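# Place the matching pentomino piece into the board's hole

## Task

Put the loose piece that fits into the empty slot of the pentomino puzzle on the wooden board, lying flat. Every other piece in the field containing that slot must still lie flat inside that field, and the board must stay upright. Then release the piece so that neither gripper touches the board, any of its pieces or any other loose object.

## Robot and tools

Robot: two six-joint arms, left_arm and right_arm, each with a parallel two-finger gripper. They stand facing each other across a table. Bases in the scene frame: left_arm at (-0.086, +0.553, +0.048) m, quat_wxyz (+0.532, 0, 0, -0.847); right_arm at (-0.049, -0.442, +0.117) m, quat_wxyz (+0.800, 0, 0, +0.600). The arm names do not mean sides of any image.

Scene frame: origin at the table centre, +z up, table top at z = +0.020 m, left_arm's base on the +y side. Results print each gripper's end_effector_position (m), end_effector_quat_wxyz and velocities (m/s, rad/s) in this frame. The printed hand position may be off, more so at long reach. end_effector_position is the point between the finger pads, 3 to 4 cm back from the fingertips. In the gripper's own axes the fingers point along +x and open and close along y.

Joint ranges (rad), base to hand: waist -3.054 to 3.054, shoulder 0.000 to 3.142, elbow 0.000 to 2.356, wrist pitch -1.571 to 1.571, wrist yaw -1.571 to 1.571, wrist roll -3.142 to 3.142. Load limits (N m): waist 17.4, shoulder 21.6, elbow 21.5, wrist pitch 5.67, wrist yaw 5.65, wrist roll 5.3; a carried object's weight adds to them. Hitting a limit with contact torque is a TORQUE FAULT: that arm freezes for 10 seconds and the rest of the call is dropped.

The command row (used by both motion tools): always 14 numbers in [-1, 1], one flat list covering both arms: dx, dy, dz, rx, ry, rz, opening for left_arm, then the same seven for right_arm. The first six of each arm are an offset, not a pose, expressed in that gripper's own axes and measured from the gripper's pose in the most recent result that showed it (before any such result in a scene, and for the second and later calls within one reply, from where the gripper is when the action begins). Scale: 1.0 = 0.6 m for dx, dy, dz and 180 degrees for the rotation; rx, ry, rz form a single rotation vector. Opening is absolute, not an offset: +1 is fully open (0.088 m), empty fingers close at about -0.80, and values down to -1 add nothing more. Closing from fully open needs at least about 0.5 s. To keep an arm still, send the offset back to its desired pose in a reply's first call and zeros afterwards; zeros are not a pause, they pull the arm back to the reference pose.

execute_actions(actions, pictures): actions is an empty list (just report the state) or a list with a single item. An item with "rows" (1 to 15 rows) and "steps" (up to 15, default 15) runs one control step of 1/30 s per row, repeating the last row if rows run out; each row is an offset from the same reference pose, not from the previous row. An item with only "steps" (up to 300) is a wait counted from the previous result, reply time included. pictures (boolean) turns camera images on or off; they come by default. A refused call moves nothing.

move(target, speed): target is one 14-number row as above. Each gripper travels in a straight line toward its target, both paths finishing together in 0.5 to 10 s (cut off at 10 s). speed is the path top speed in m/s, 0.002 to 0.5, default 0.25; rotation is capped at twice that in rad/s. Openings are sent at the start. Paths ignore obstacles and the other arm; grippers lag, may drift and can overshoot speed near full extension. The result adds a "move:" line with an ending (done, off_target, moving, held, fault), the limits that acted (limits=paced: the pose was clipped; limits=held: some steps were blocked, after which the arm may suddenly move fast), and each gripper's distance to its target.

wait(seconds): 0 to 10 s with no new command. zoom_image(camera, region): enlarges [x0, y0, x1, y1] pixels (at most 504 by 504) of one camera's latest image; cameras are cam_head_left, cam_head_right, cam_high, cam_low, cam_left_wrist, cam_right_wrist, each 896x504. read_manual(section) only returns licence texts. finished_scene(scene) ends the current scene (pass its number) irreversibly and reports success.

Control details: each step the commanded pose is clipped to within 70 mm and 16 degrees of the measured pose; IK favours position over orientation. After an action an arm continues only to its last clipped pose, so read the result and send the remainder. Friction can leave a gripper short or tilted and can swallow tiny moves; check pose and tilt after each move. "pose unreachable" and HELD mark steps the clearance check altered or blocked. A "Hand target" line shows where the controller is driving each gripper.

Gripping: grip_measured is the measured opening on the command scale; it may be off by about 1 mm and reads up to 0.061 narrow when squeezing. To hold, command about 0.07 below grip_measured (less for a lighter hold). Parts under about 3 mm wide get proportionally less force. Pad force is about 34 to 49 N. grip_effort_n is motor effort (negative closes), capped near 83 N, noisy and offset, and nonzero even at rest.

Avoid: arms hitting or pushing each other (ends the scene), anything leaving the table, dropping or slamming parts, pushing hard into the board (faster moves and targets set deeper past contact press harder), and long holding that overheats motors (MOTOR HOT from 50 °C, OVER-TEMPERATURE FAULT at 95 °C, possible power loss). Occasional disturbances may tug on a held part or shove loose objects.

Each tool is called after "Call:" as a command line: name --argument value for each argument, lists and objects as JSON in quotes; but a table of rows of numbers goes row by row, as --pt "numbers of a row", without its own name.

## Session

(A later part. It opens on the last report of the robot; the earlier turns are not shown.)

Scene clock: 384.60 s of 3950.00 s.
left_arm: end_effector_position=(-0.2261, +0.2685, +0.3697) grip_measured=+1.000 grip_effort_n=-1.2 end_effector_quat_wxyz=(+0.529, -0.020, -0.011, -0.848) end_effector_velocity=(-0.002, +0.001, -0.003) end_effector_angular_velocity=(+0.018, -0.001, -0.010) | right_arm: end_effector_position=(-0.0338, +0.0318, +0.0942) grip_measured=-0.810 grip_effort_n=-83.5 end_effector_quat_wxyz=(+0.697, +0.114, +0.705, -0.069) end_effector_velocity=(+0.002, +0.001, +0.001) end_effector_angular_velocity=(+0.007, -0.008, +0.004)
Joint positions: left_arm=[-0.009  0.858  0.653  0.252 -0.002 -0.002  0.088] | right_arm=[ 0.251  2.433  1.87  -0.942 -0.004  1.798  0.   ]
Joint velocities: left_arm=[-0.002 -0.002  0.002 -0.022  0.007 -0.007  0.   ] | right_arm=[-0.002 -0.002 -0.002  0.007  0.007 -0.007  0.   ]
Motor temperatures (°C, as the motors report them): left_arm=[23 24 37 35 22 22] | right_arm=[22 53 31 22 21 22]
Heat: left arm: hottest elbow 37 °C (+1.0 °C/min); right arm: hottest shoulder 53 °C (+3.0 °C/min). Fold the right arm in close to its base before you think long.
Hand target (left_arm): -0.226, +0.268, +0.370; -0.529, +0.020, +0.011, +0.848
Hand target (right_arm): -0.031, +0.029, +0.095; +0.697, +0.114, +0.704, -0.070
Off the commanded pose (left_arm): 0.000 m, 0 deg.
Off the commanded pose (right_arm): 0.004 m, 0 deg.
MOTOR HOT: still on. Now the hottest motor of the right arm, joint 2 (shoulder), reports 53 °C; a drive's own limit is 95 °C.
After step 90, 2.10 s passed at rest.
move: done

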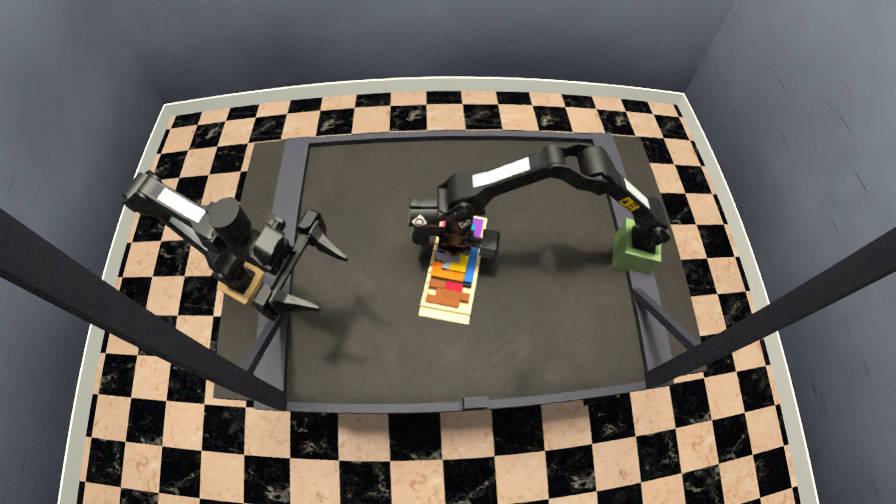

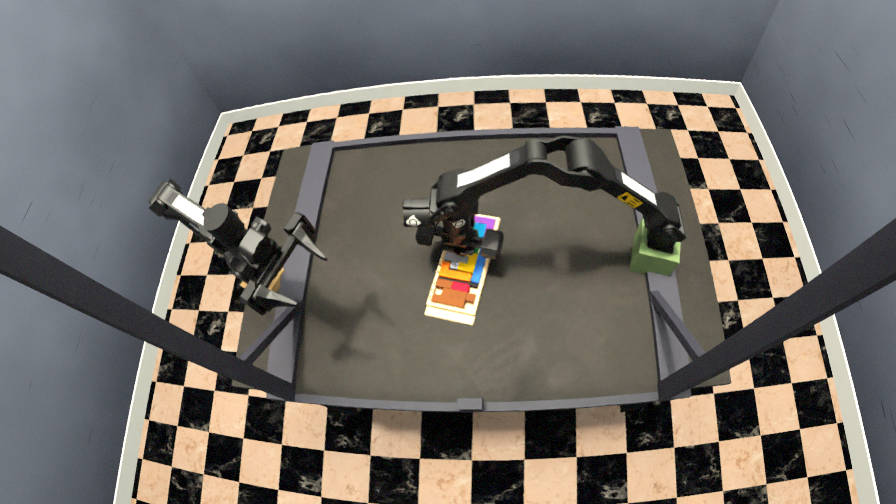

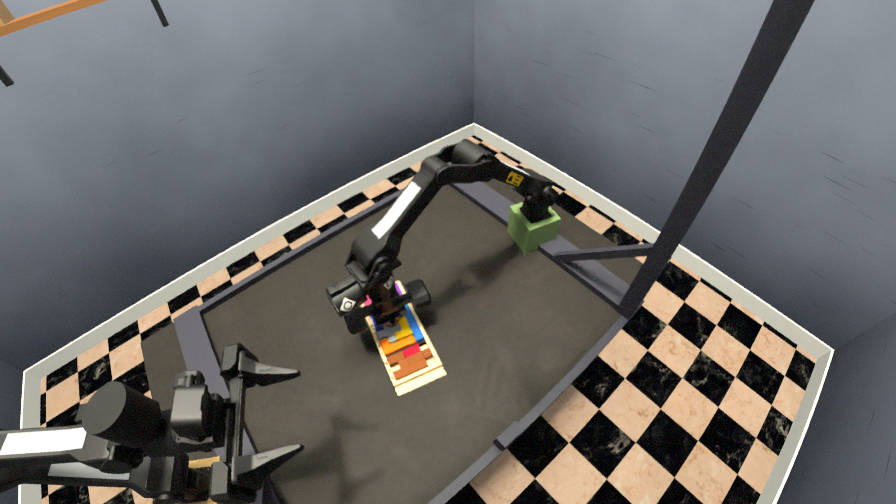

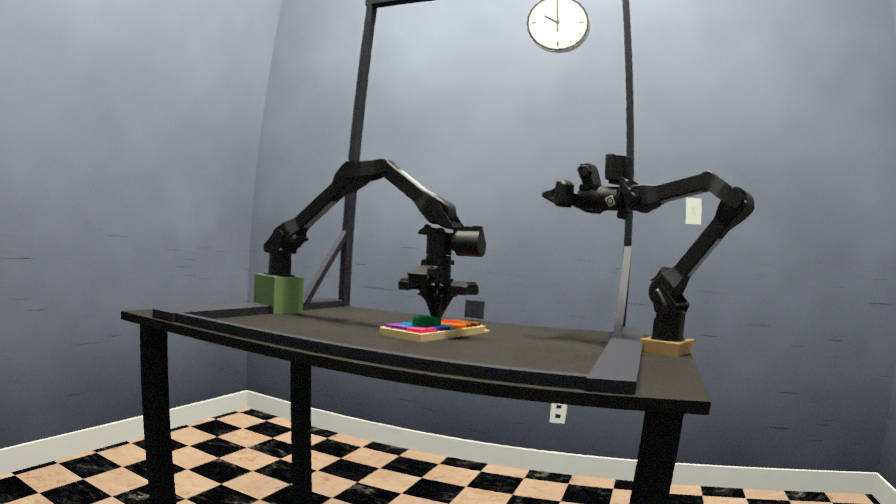

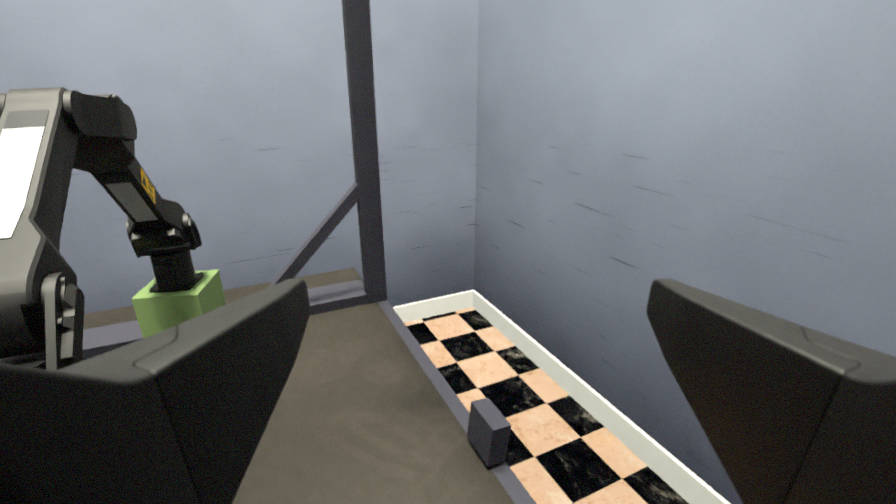

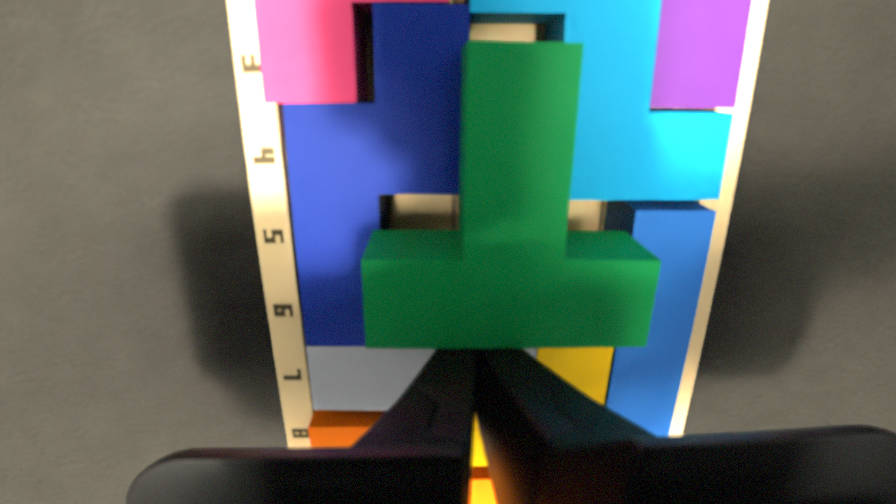

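Now in contact; push further.

Call:
move --target '[0,0,0,0,0,0,1,0,0,0.013,0,0,0,-1]' --speed 0.02

Scene clock: 400.33 s of 3950.00 s.
left_arm: end_effector_position=(-0.2261, +0.2685, +0.3697) grip_measured=+1.000 grip_effort_n=-0.7 end_effector_quat_wxyz=(+0.529, -0.020, -0.011, -0.848) end_effector_velocity=(-0.002, +0.001, -0.008) end_effector_angular_velocity=(+0.027, -0.006, -0.010) | right_arm: end_effector_position=(-0.0307, +0.0322, +0.0942) grip_measured=-0.810 grip_effort_n=-83.5 end_effector_quat_wxyz=(+0.697, +0.113, +0.705, -0.066) end_effector_velocity=(-0.000, -0.002, +0.000) end_effector_angular_velocity=(-0.007, +0.006, +0.020)
Joint positions: left_arm=[-0.009  0.858  0.653  0.252 -0.002 -0.002  0.088] | right_arm=[ 0.244  2.433  1.87  -0.94  -0.007  1.785  0.   ]
Joint velocities: left_arm=[-0.002 -0.002 -0.007 -0.022  0.007 -0.007  0.   ] | right_arm=[-0.002 -0.002 -0.002 -0.007 -0.007 -0.022  0.   ]
Motor temperatures (°C, as the motors report them): left_arm=[23 24 37 36 22 22] | right_arm=[22 54 31 22 21 22]
Heat: left arm: hottest elbow 37 °C (+0.0 °C/min); right arm: hottest shoulder 54 °C (+3.0 °C/min). Fold the right arm in close to its base before you think long.
Hand target (left_arm): -0.226, +0.268, +0.370; -0.529, +0.020, +0.011, +0.848
Hand target (right_arm): -0.026, +0.030, +0.094; +0.697, +0.114, +0.704, -0.069
Off the commanded pose (left_arm): 0.000 m, 0 deg.
Off the commanded pose (right_arm): 0.005 m, 0 deg.
MOTOR HOT: still on. Now the hottest motor of the right arm, joint 2 (shoulder), reports 54 °C; a drive's own limit is 95 °C.
After step 90, 12.03 s passed at rest.
move: done

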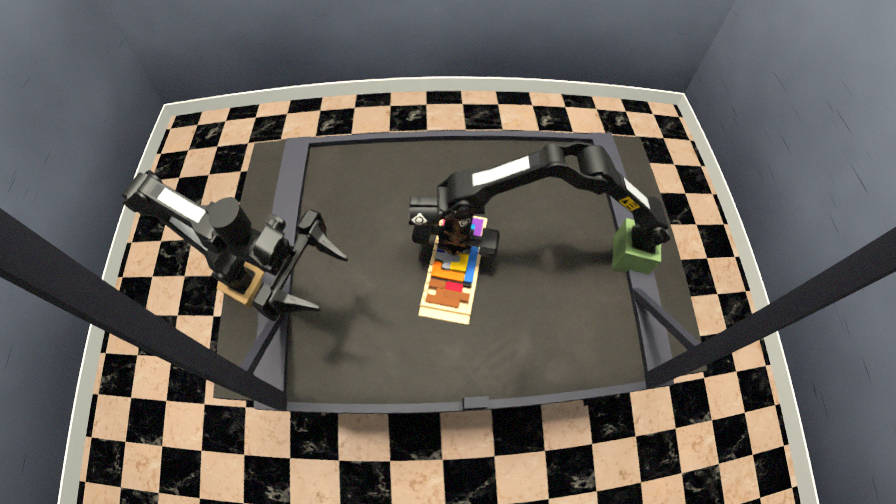

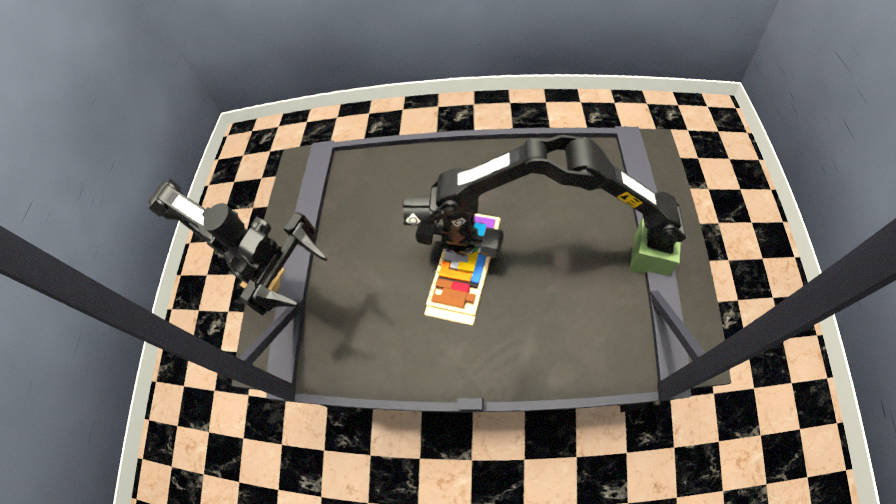

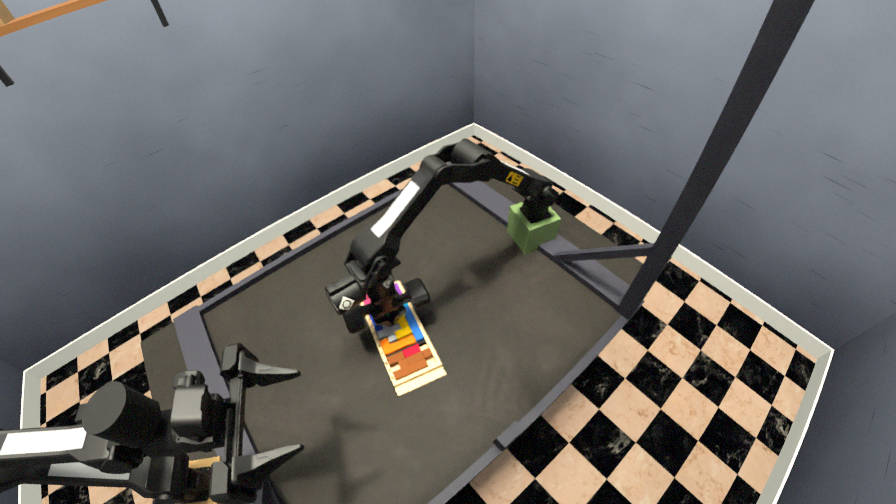

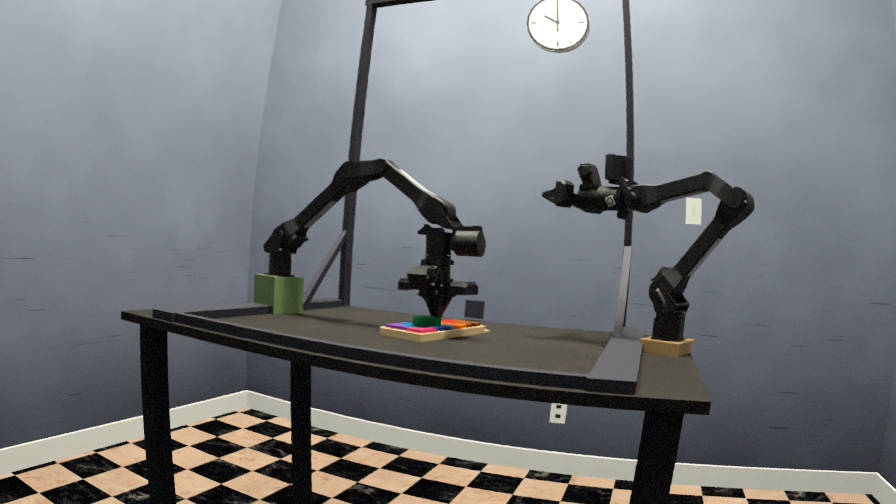

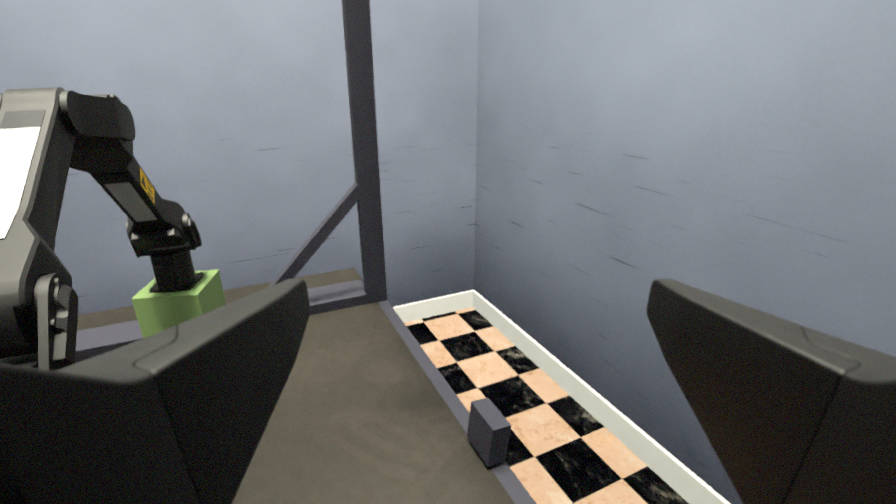

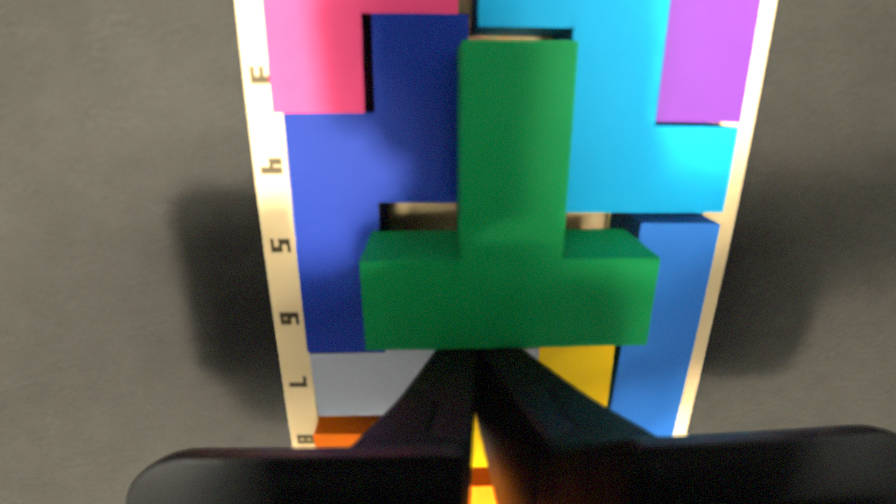

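Moving; a bit more.

Call:
move --target '[0,0,0,0,0,0,1,0,0,0.01,0,0,0,-1]' --speed 0.02

Scene clock: 406.67 s of 3950.00 s.
left_arm: end_effector_position=(-0.2261, +0.2685, +0.3697) grip_measured=+1.000 grip_effort_n=-1.2 end_effector_quat_wxyz=(+0.529, -0.020, -0.011, -0.848) end_effector_velocity=(+0.001, +0.000, +0.004) end_effector_angular_velocity=(-0.016, +0.017, +0.005) | right_arm: end_effector_position=(-0.0300, +0.0324, +0.0942) grip_measured=-0.810 grip_effort_n=-83.5 end_effector_quat_wxyz=(+0.696, +0.111, +0.707, -0.063) end_effector_velocity=(+0.005, -0.003, +0.001) end_effector_angular_velocity=(-0.007, +0.007, -0.004)
Joint positions: left_arm=[-0.009  0.858  0.653  0.252 -0.002 -0.002  0.088] | right_arm=[ 0.241  2.433  1.87  -0.938 -0.01   1.777  0.   ]
Joint velocities: left_arm=[-0.002 -0.002 -0.002  0.022 -0.007 -0.007  0.   ] | right_arm=[-0.012 -0.007 -0.007 -0.007 -0.007 -0.007  0.   ]
Motor temperatures (°C, as the motors report them): left_arm=[23 24 37 36 22 22] | right_arm=[22 54 30 22 21 22]
Heat: left arm: hottest elbow 37 °C (+0.0 °C/min); right arm: hottest shoulder 54 °C (+2.0 °C/min). Fold the right arm in close to its base before you think long.
Hand target (left_arm): -0.226, +0.268, +0.370; -0.529, +0.020, +0.011, +0.848
Hand target (right_arm): -0.025, +0.031, +0.094; +0.697, +0.113, +0.705, -0.066
Off the commanded pose (left_arm): 0.000 m, 0 deg.
Off the commanded pose (right_arm): 0.005 m, 0 deg.
MOTOR HOT: still on. Now the hottest motor of the right arm, joint 2 (shoulder), reports 54 °C; a drive's own limit is 95 °C.
After step 90, 2.63 s passed at rest.
move: done

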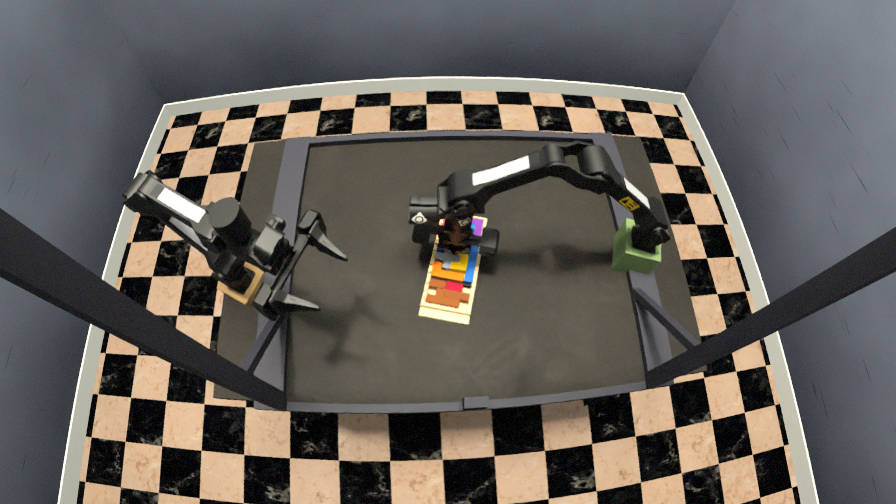

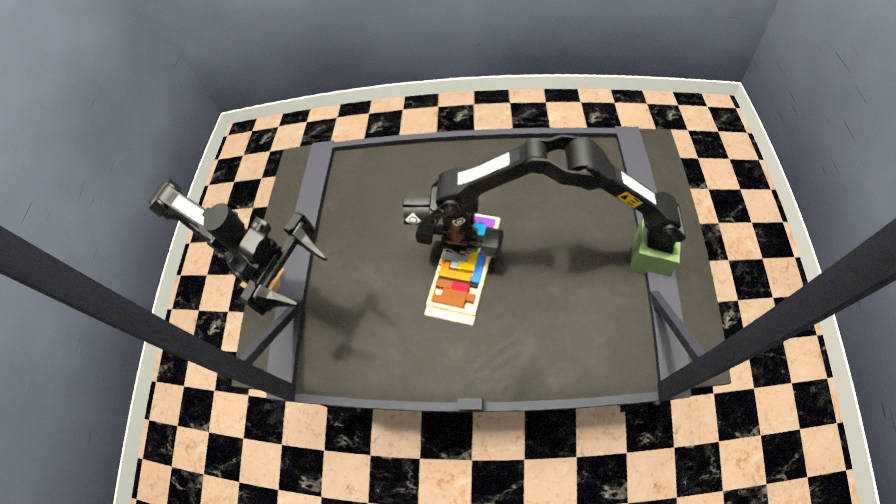

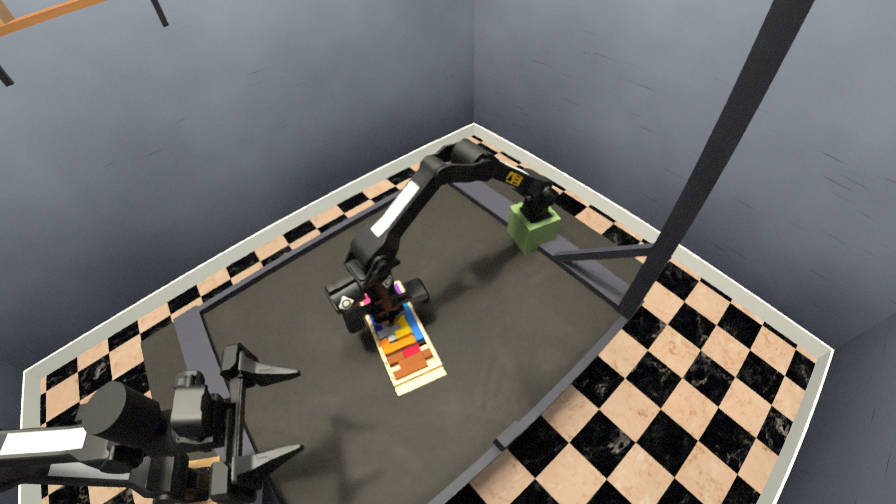

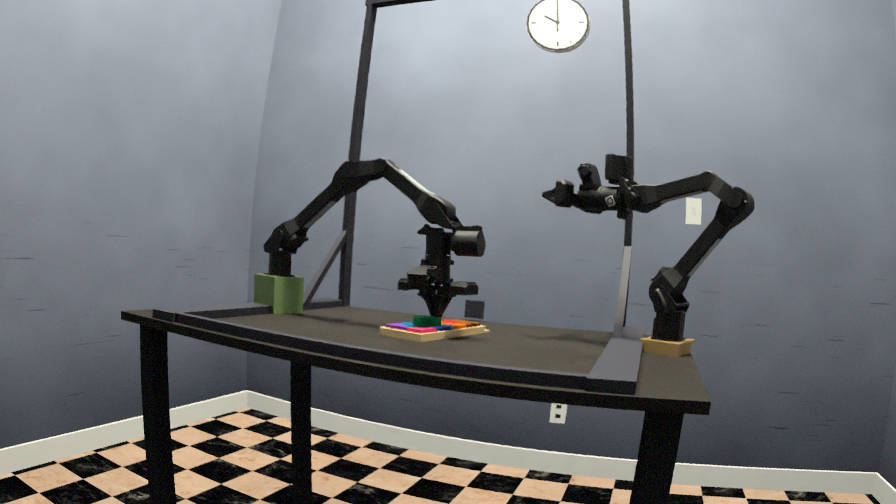

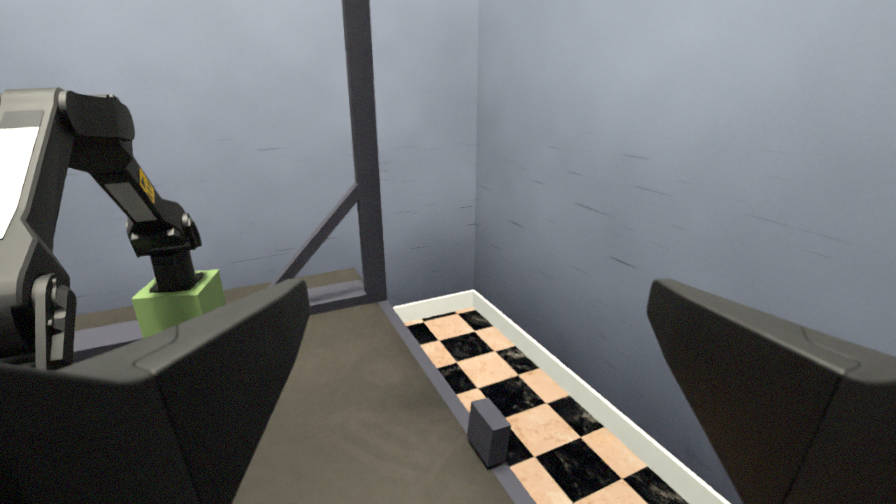

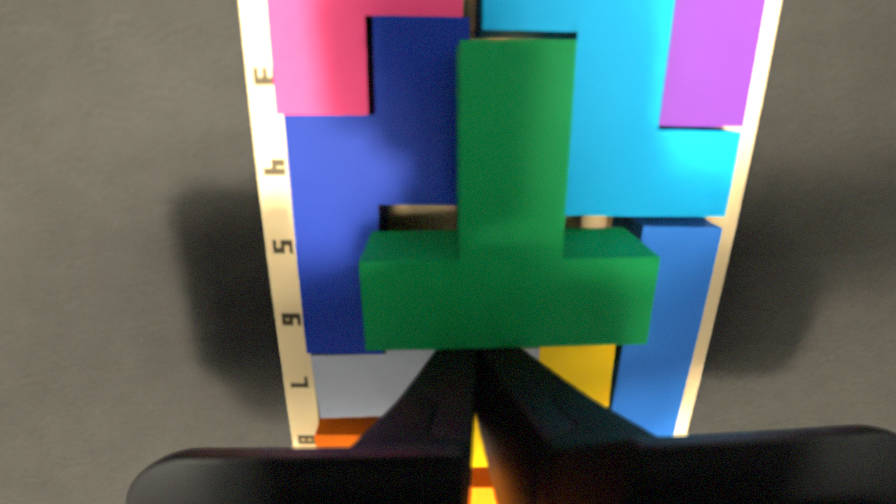

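Call:
move --target '[0,0,0,0,0,0,1,0,0,0.016,0,0,0,-1]' --speed 0.02

Scene clock: 412.87 s of 3950.00 s.
left_arm: end_effector_position=(-0.2261, +0.2685, +0.3697) grip_measured=+1.000 grip_effort_n=-1.2 end_effector_quat_wxyz=(+0.529, -0.020, -0.011, -0.848) end_effector_velocity=(+0.001, +0.000, -0.001) end_effector_angular_velocity=(+0.001, +0.008, +0.005) | right_arm: end_effector_position=(-0.0250, +0.0330, +0.0943) grip_measured=-0.810 grip_effort_n=-83.5 end_effector_quat_wxyz=(+0.695, +0.111, +0.708, -0.060) end_effector_velocity=(-0.002, -0.001, +0.003) end_effector_angular_velocity=(-0.001, +0.023, -0.008)
Joint positions: left_arm=[-0.009  0.858  0.653  0.252 -0.002 -0.002  0.088] | right_arm=[ 0.23   2.433  1.87  -0.935 -0.013  1.76   0.   ]
Joint velocities: left_arm=[-0.002 -0.002 -0.007  0.007 -0.007 -0.007  0.   ] | right_arm=[-0.002 -0.007 -0.002 -0.007 -0.022  0.007  0.   ]
Motor temperatures (°C, as the motors report them): left_arm=[23 24 37 36 22 22] | right_arm=[22 54 30 22 21 22]
Heat: left arm: hottest elbow 37 °C (+0.0 °C/min); right arm: hottest shoulder 54 °C (+2.0 °C/min). Fold the right arm in close to its base before you think long.
Hand target (left_arm): -0.226, +0.268, +0.370; -0.529, +0.020, +0.011, +0.848
Hand target (right_arm): -0.021, +0.030, +0.094; +0.696, +0.111, +0.707, -0.063
Off the commanded pose (left_arm): 0.000 m, 0 deg.
Off the commanded pose (right_arm): 0.005 m, 0 deg.
MOTOR HOT: still on. Now the hottest motor of the right arm, joint 2 (shoulder), reports 54 °C; a drive's own limit is 95 °C.
After step 90, 2.40 s passed at rest.
move: done

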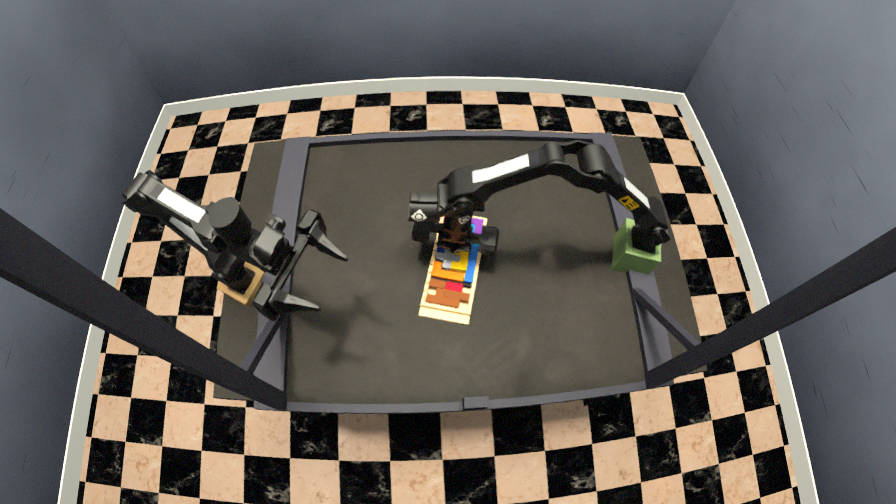

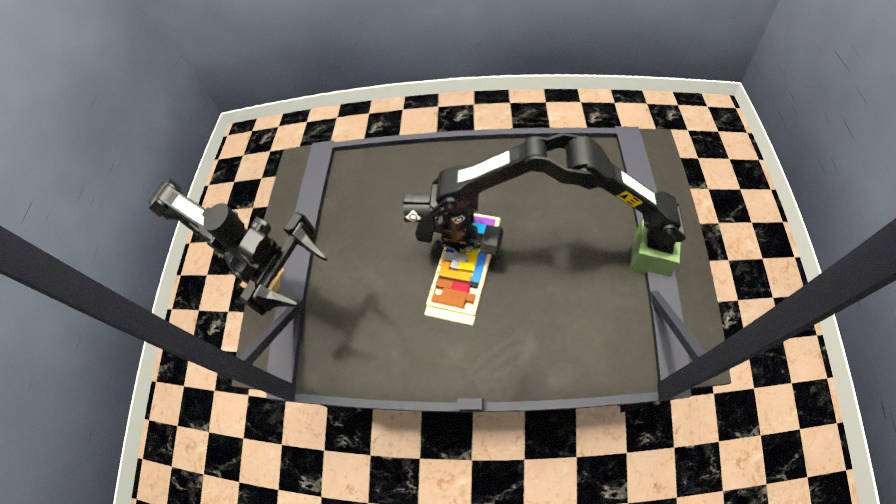

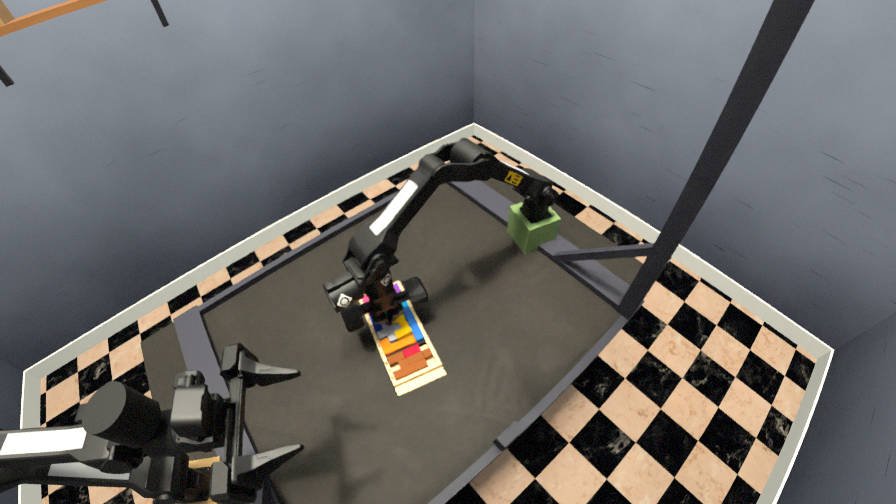

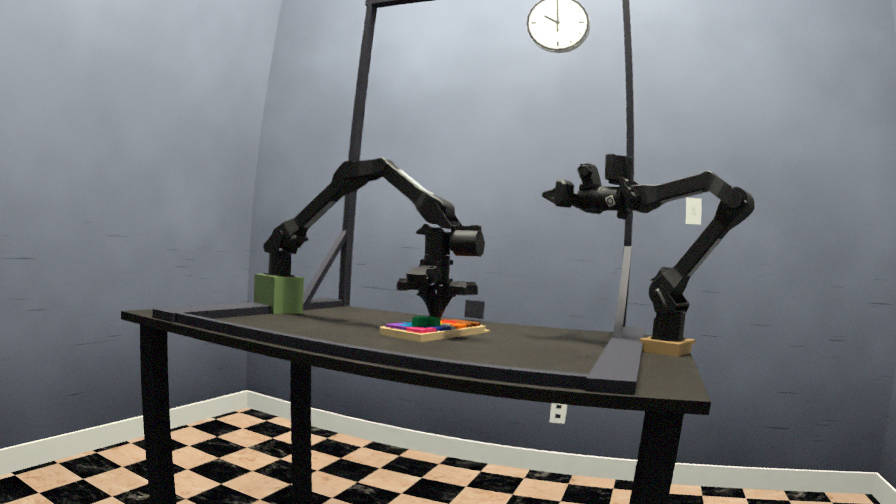

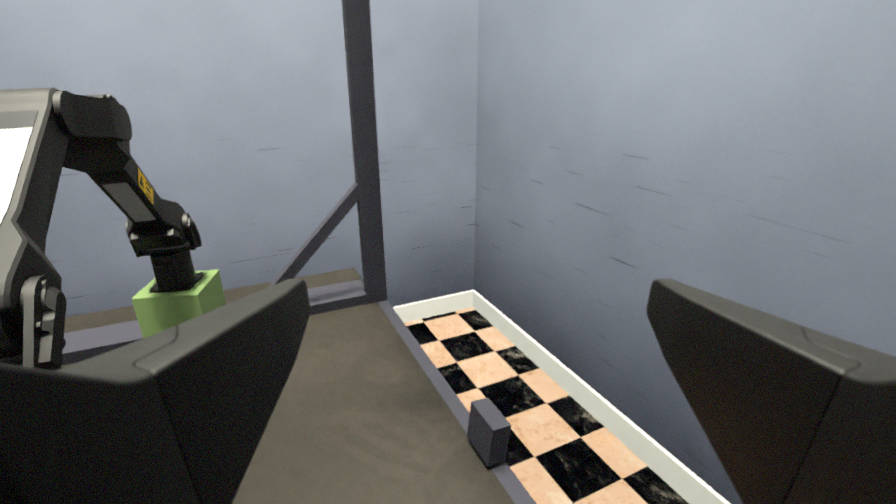

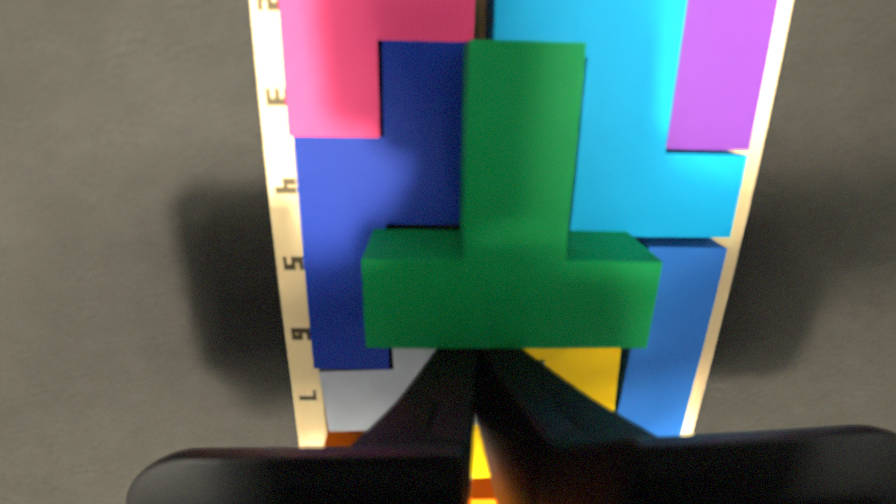

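Call:
move --target '[0,0,0,0,0,0,1,-0.08,0,0.04,0,0,0,-1]' --speed 0.05

Scene clock: 420.20 s of 3950.00 s.
left_arm: end_effector_position=(-0.2261, +0.2685, +0.3697) grip_measured=+1.000 grip_effort_n=-1.2 end_effector_quat_wxyz=(+0.529, -0.020, -0.011, -0.848) end_effector_velocity=(+0.002, -0.001, -0.002) end_effector_angular_velocity=(+0.010, +0.004, +0.019) | right_arm: end_effector_position=(-0.0029, +0.0198, +0.1299) grip_measured=-0.810 grip_effort_n=-83.5 end_effector_quat_wxyz=(+0.697, +0.101, +0.707, -0.071) end_effector_velocity=(-0.001, -0.005, +0.000) end_effector_angular_velocity=(-0.021, +0.009, +0.020)
Joint positions: left_arm=[-0.009  0.858  0.653  0.252 -0.002 -0.002  0.088] | right_arm=[ 0.181  2.367  1.899 -1.059 -0.013  1.712  0.   ]
Joint velocities: left_arm=[-0.002 -0.002 -0.002 -0.007 -0.022 -0.007  0.   ] | right_arm=[-0.002 -0.002 -0.002 -0.022 -0.007 -0.022  0.   ]
Motor temperatures (°C, as the motors report them): left_arm=[23 24 37 36 22 22] | right_arm=[22 55 30 22 21 22]
Heat: left arm: hottest elbow 37 °C (+0.0 °C/min); right arm: hottest shoulder 55 °C (+2.0 °C/min). Fold the right arm in close to its base before you think long.
Hand target (left_arm): -0.226, +0.268, +0.370; -0.529, +0.020, +0.011, +0.848
Hand target (right_arm): -0.001, +0.024, +0.142; +0.696, +0.111, +0.707, -0.060
Off the commanded pose (left_arm): 0.000 m, 0 deg.
Off the commanded pose (right_arm): 0.012 m, 2 deg.
MOTOR HOT: still on. Now the hottest motor of the right arm, joint 2 (shoulder), reports 55 °C; a drive's own limit is 95 °C.
After step 90, 2.90 s passed at rest.
move: off_target (right_arm)

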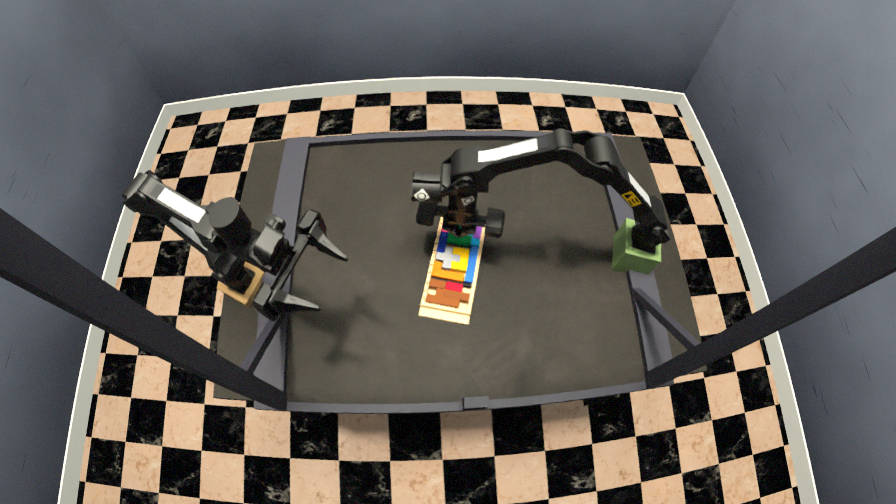

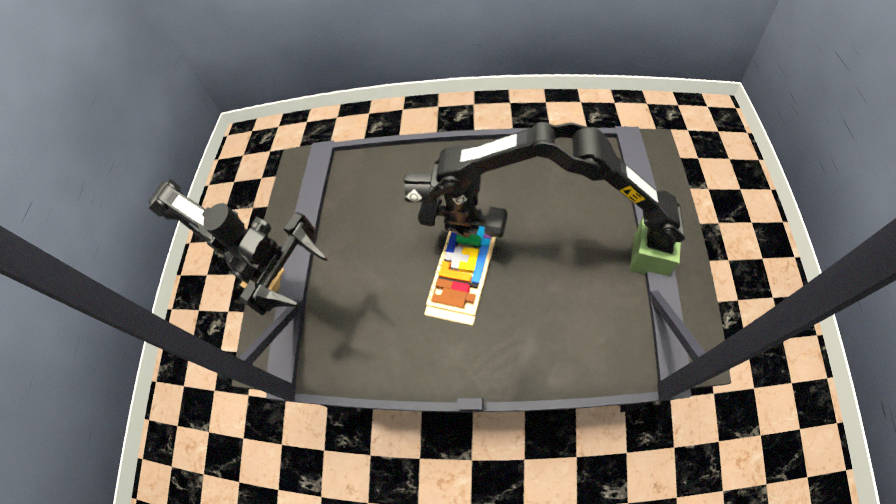

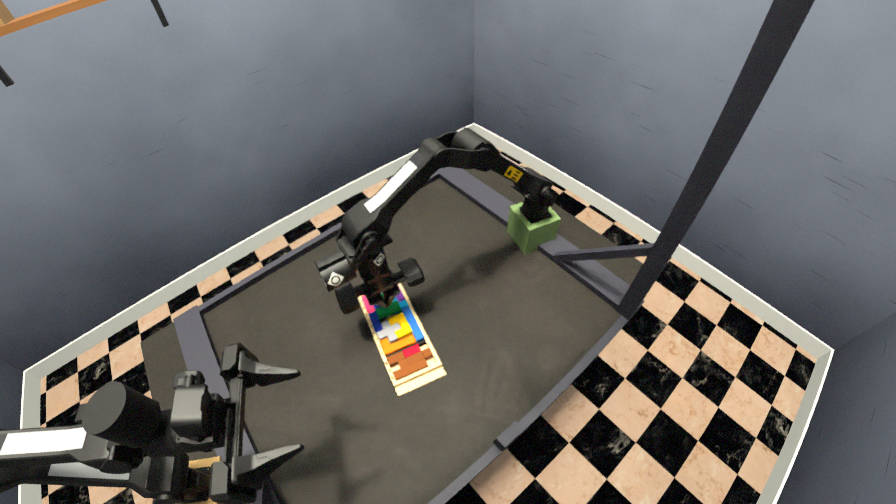

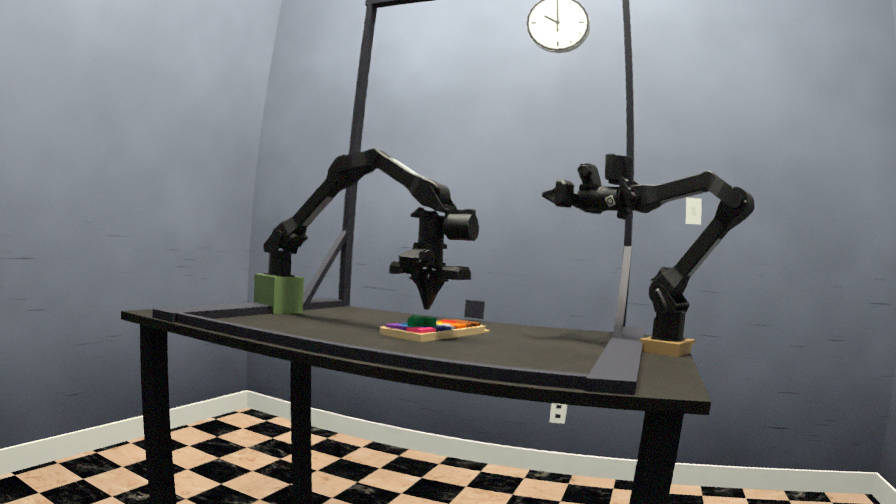

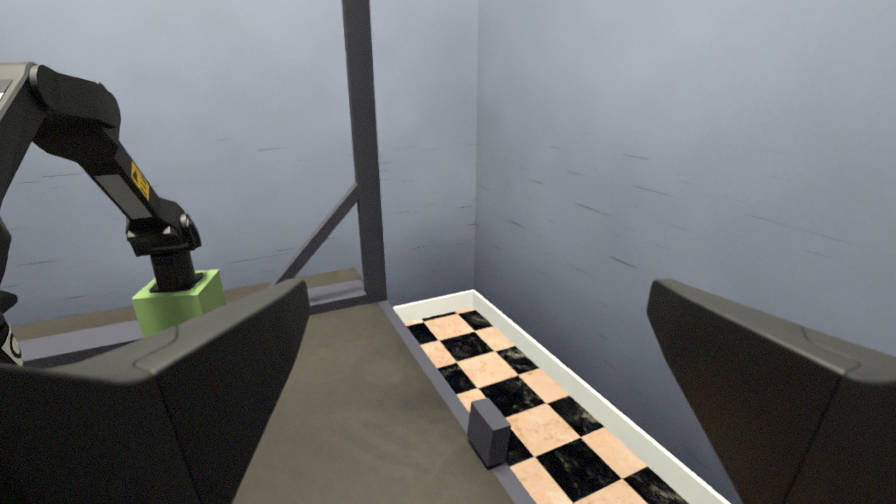

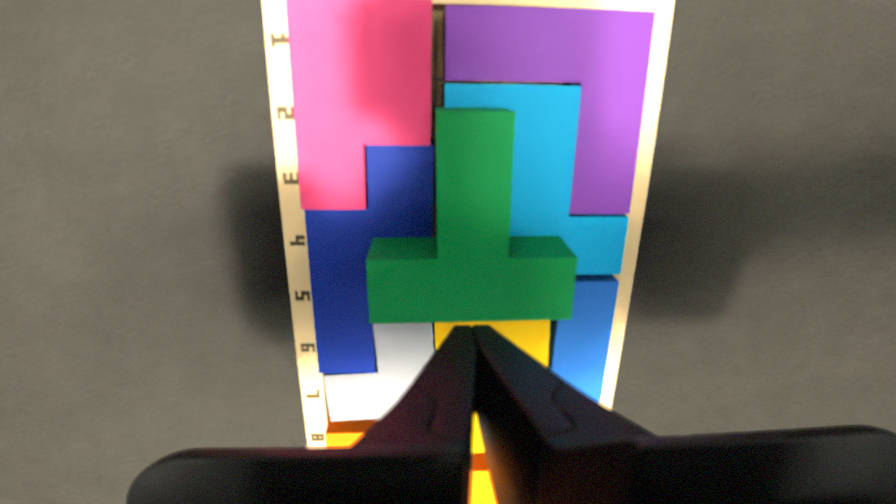

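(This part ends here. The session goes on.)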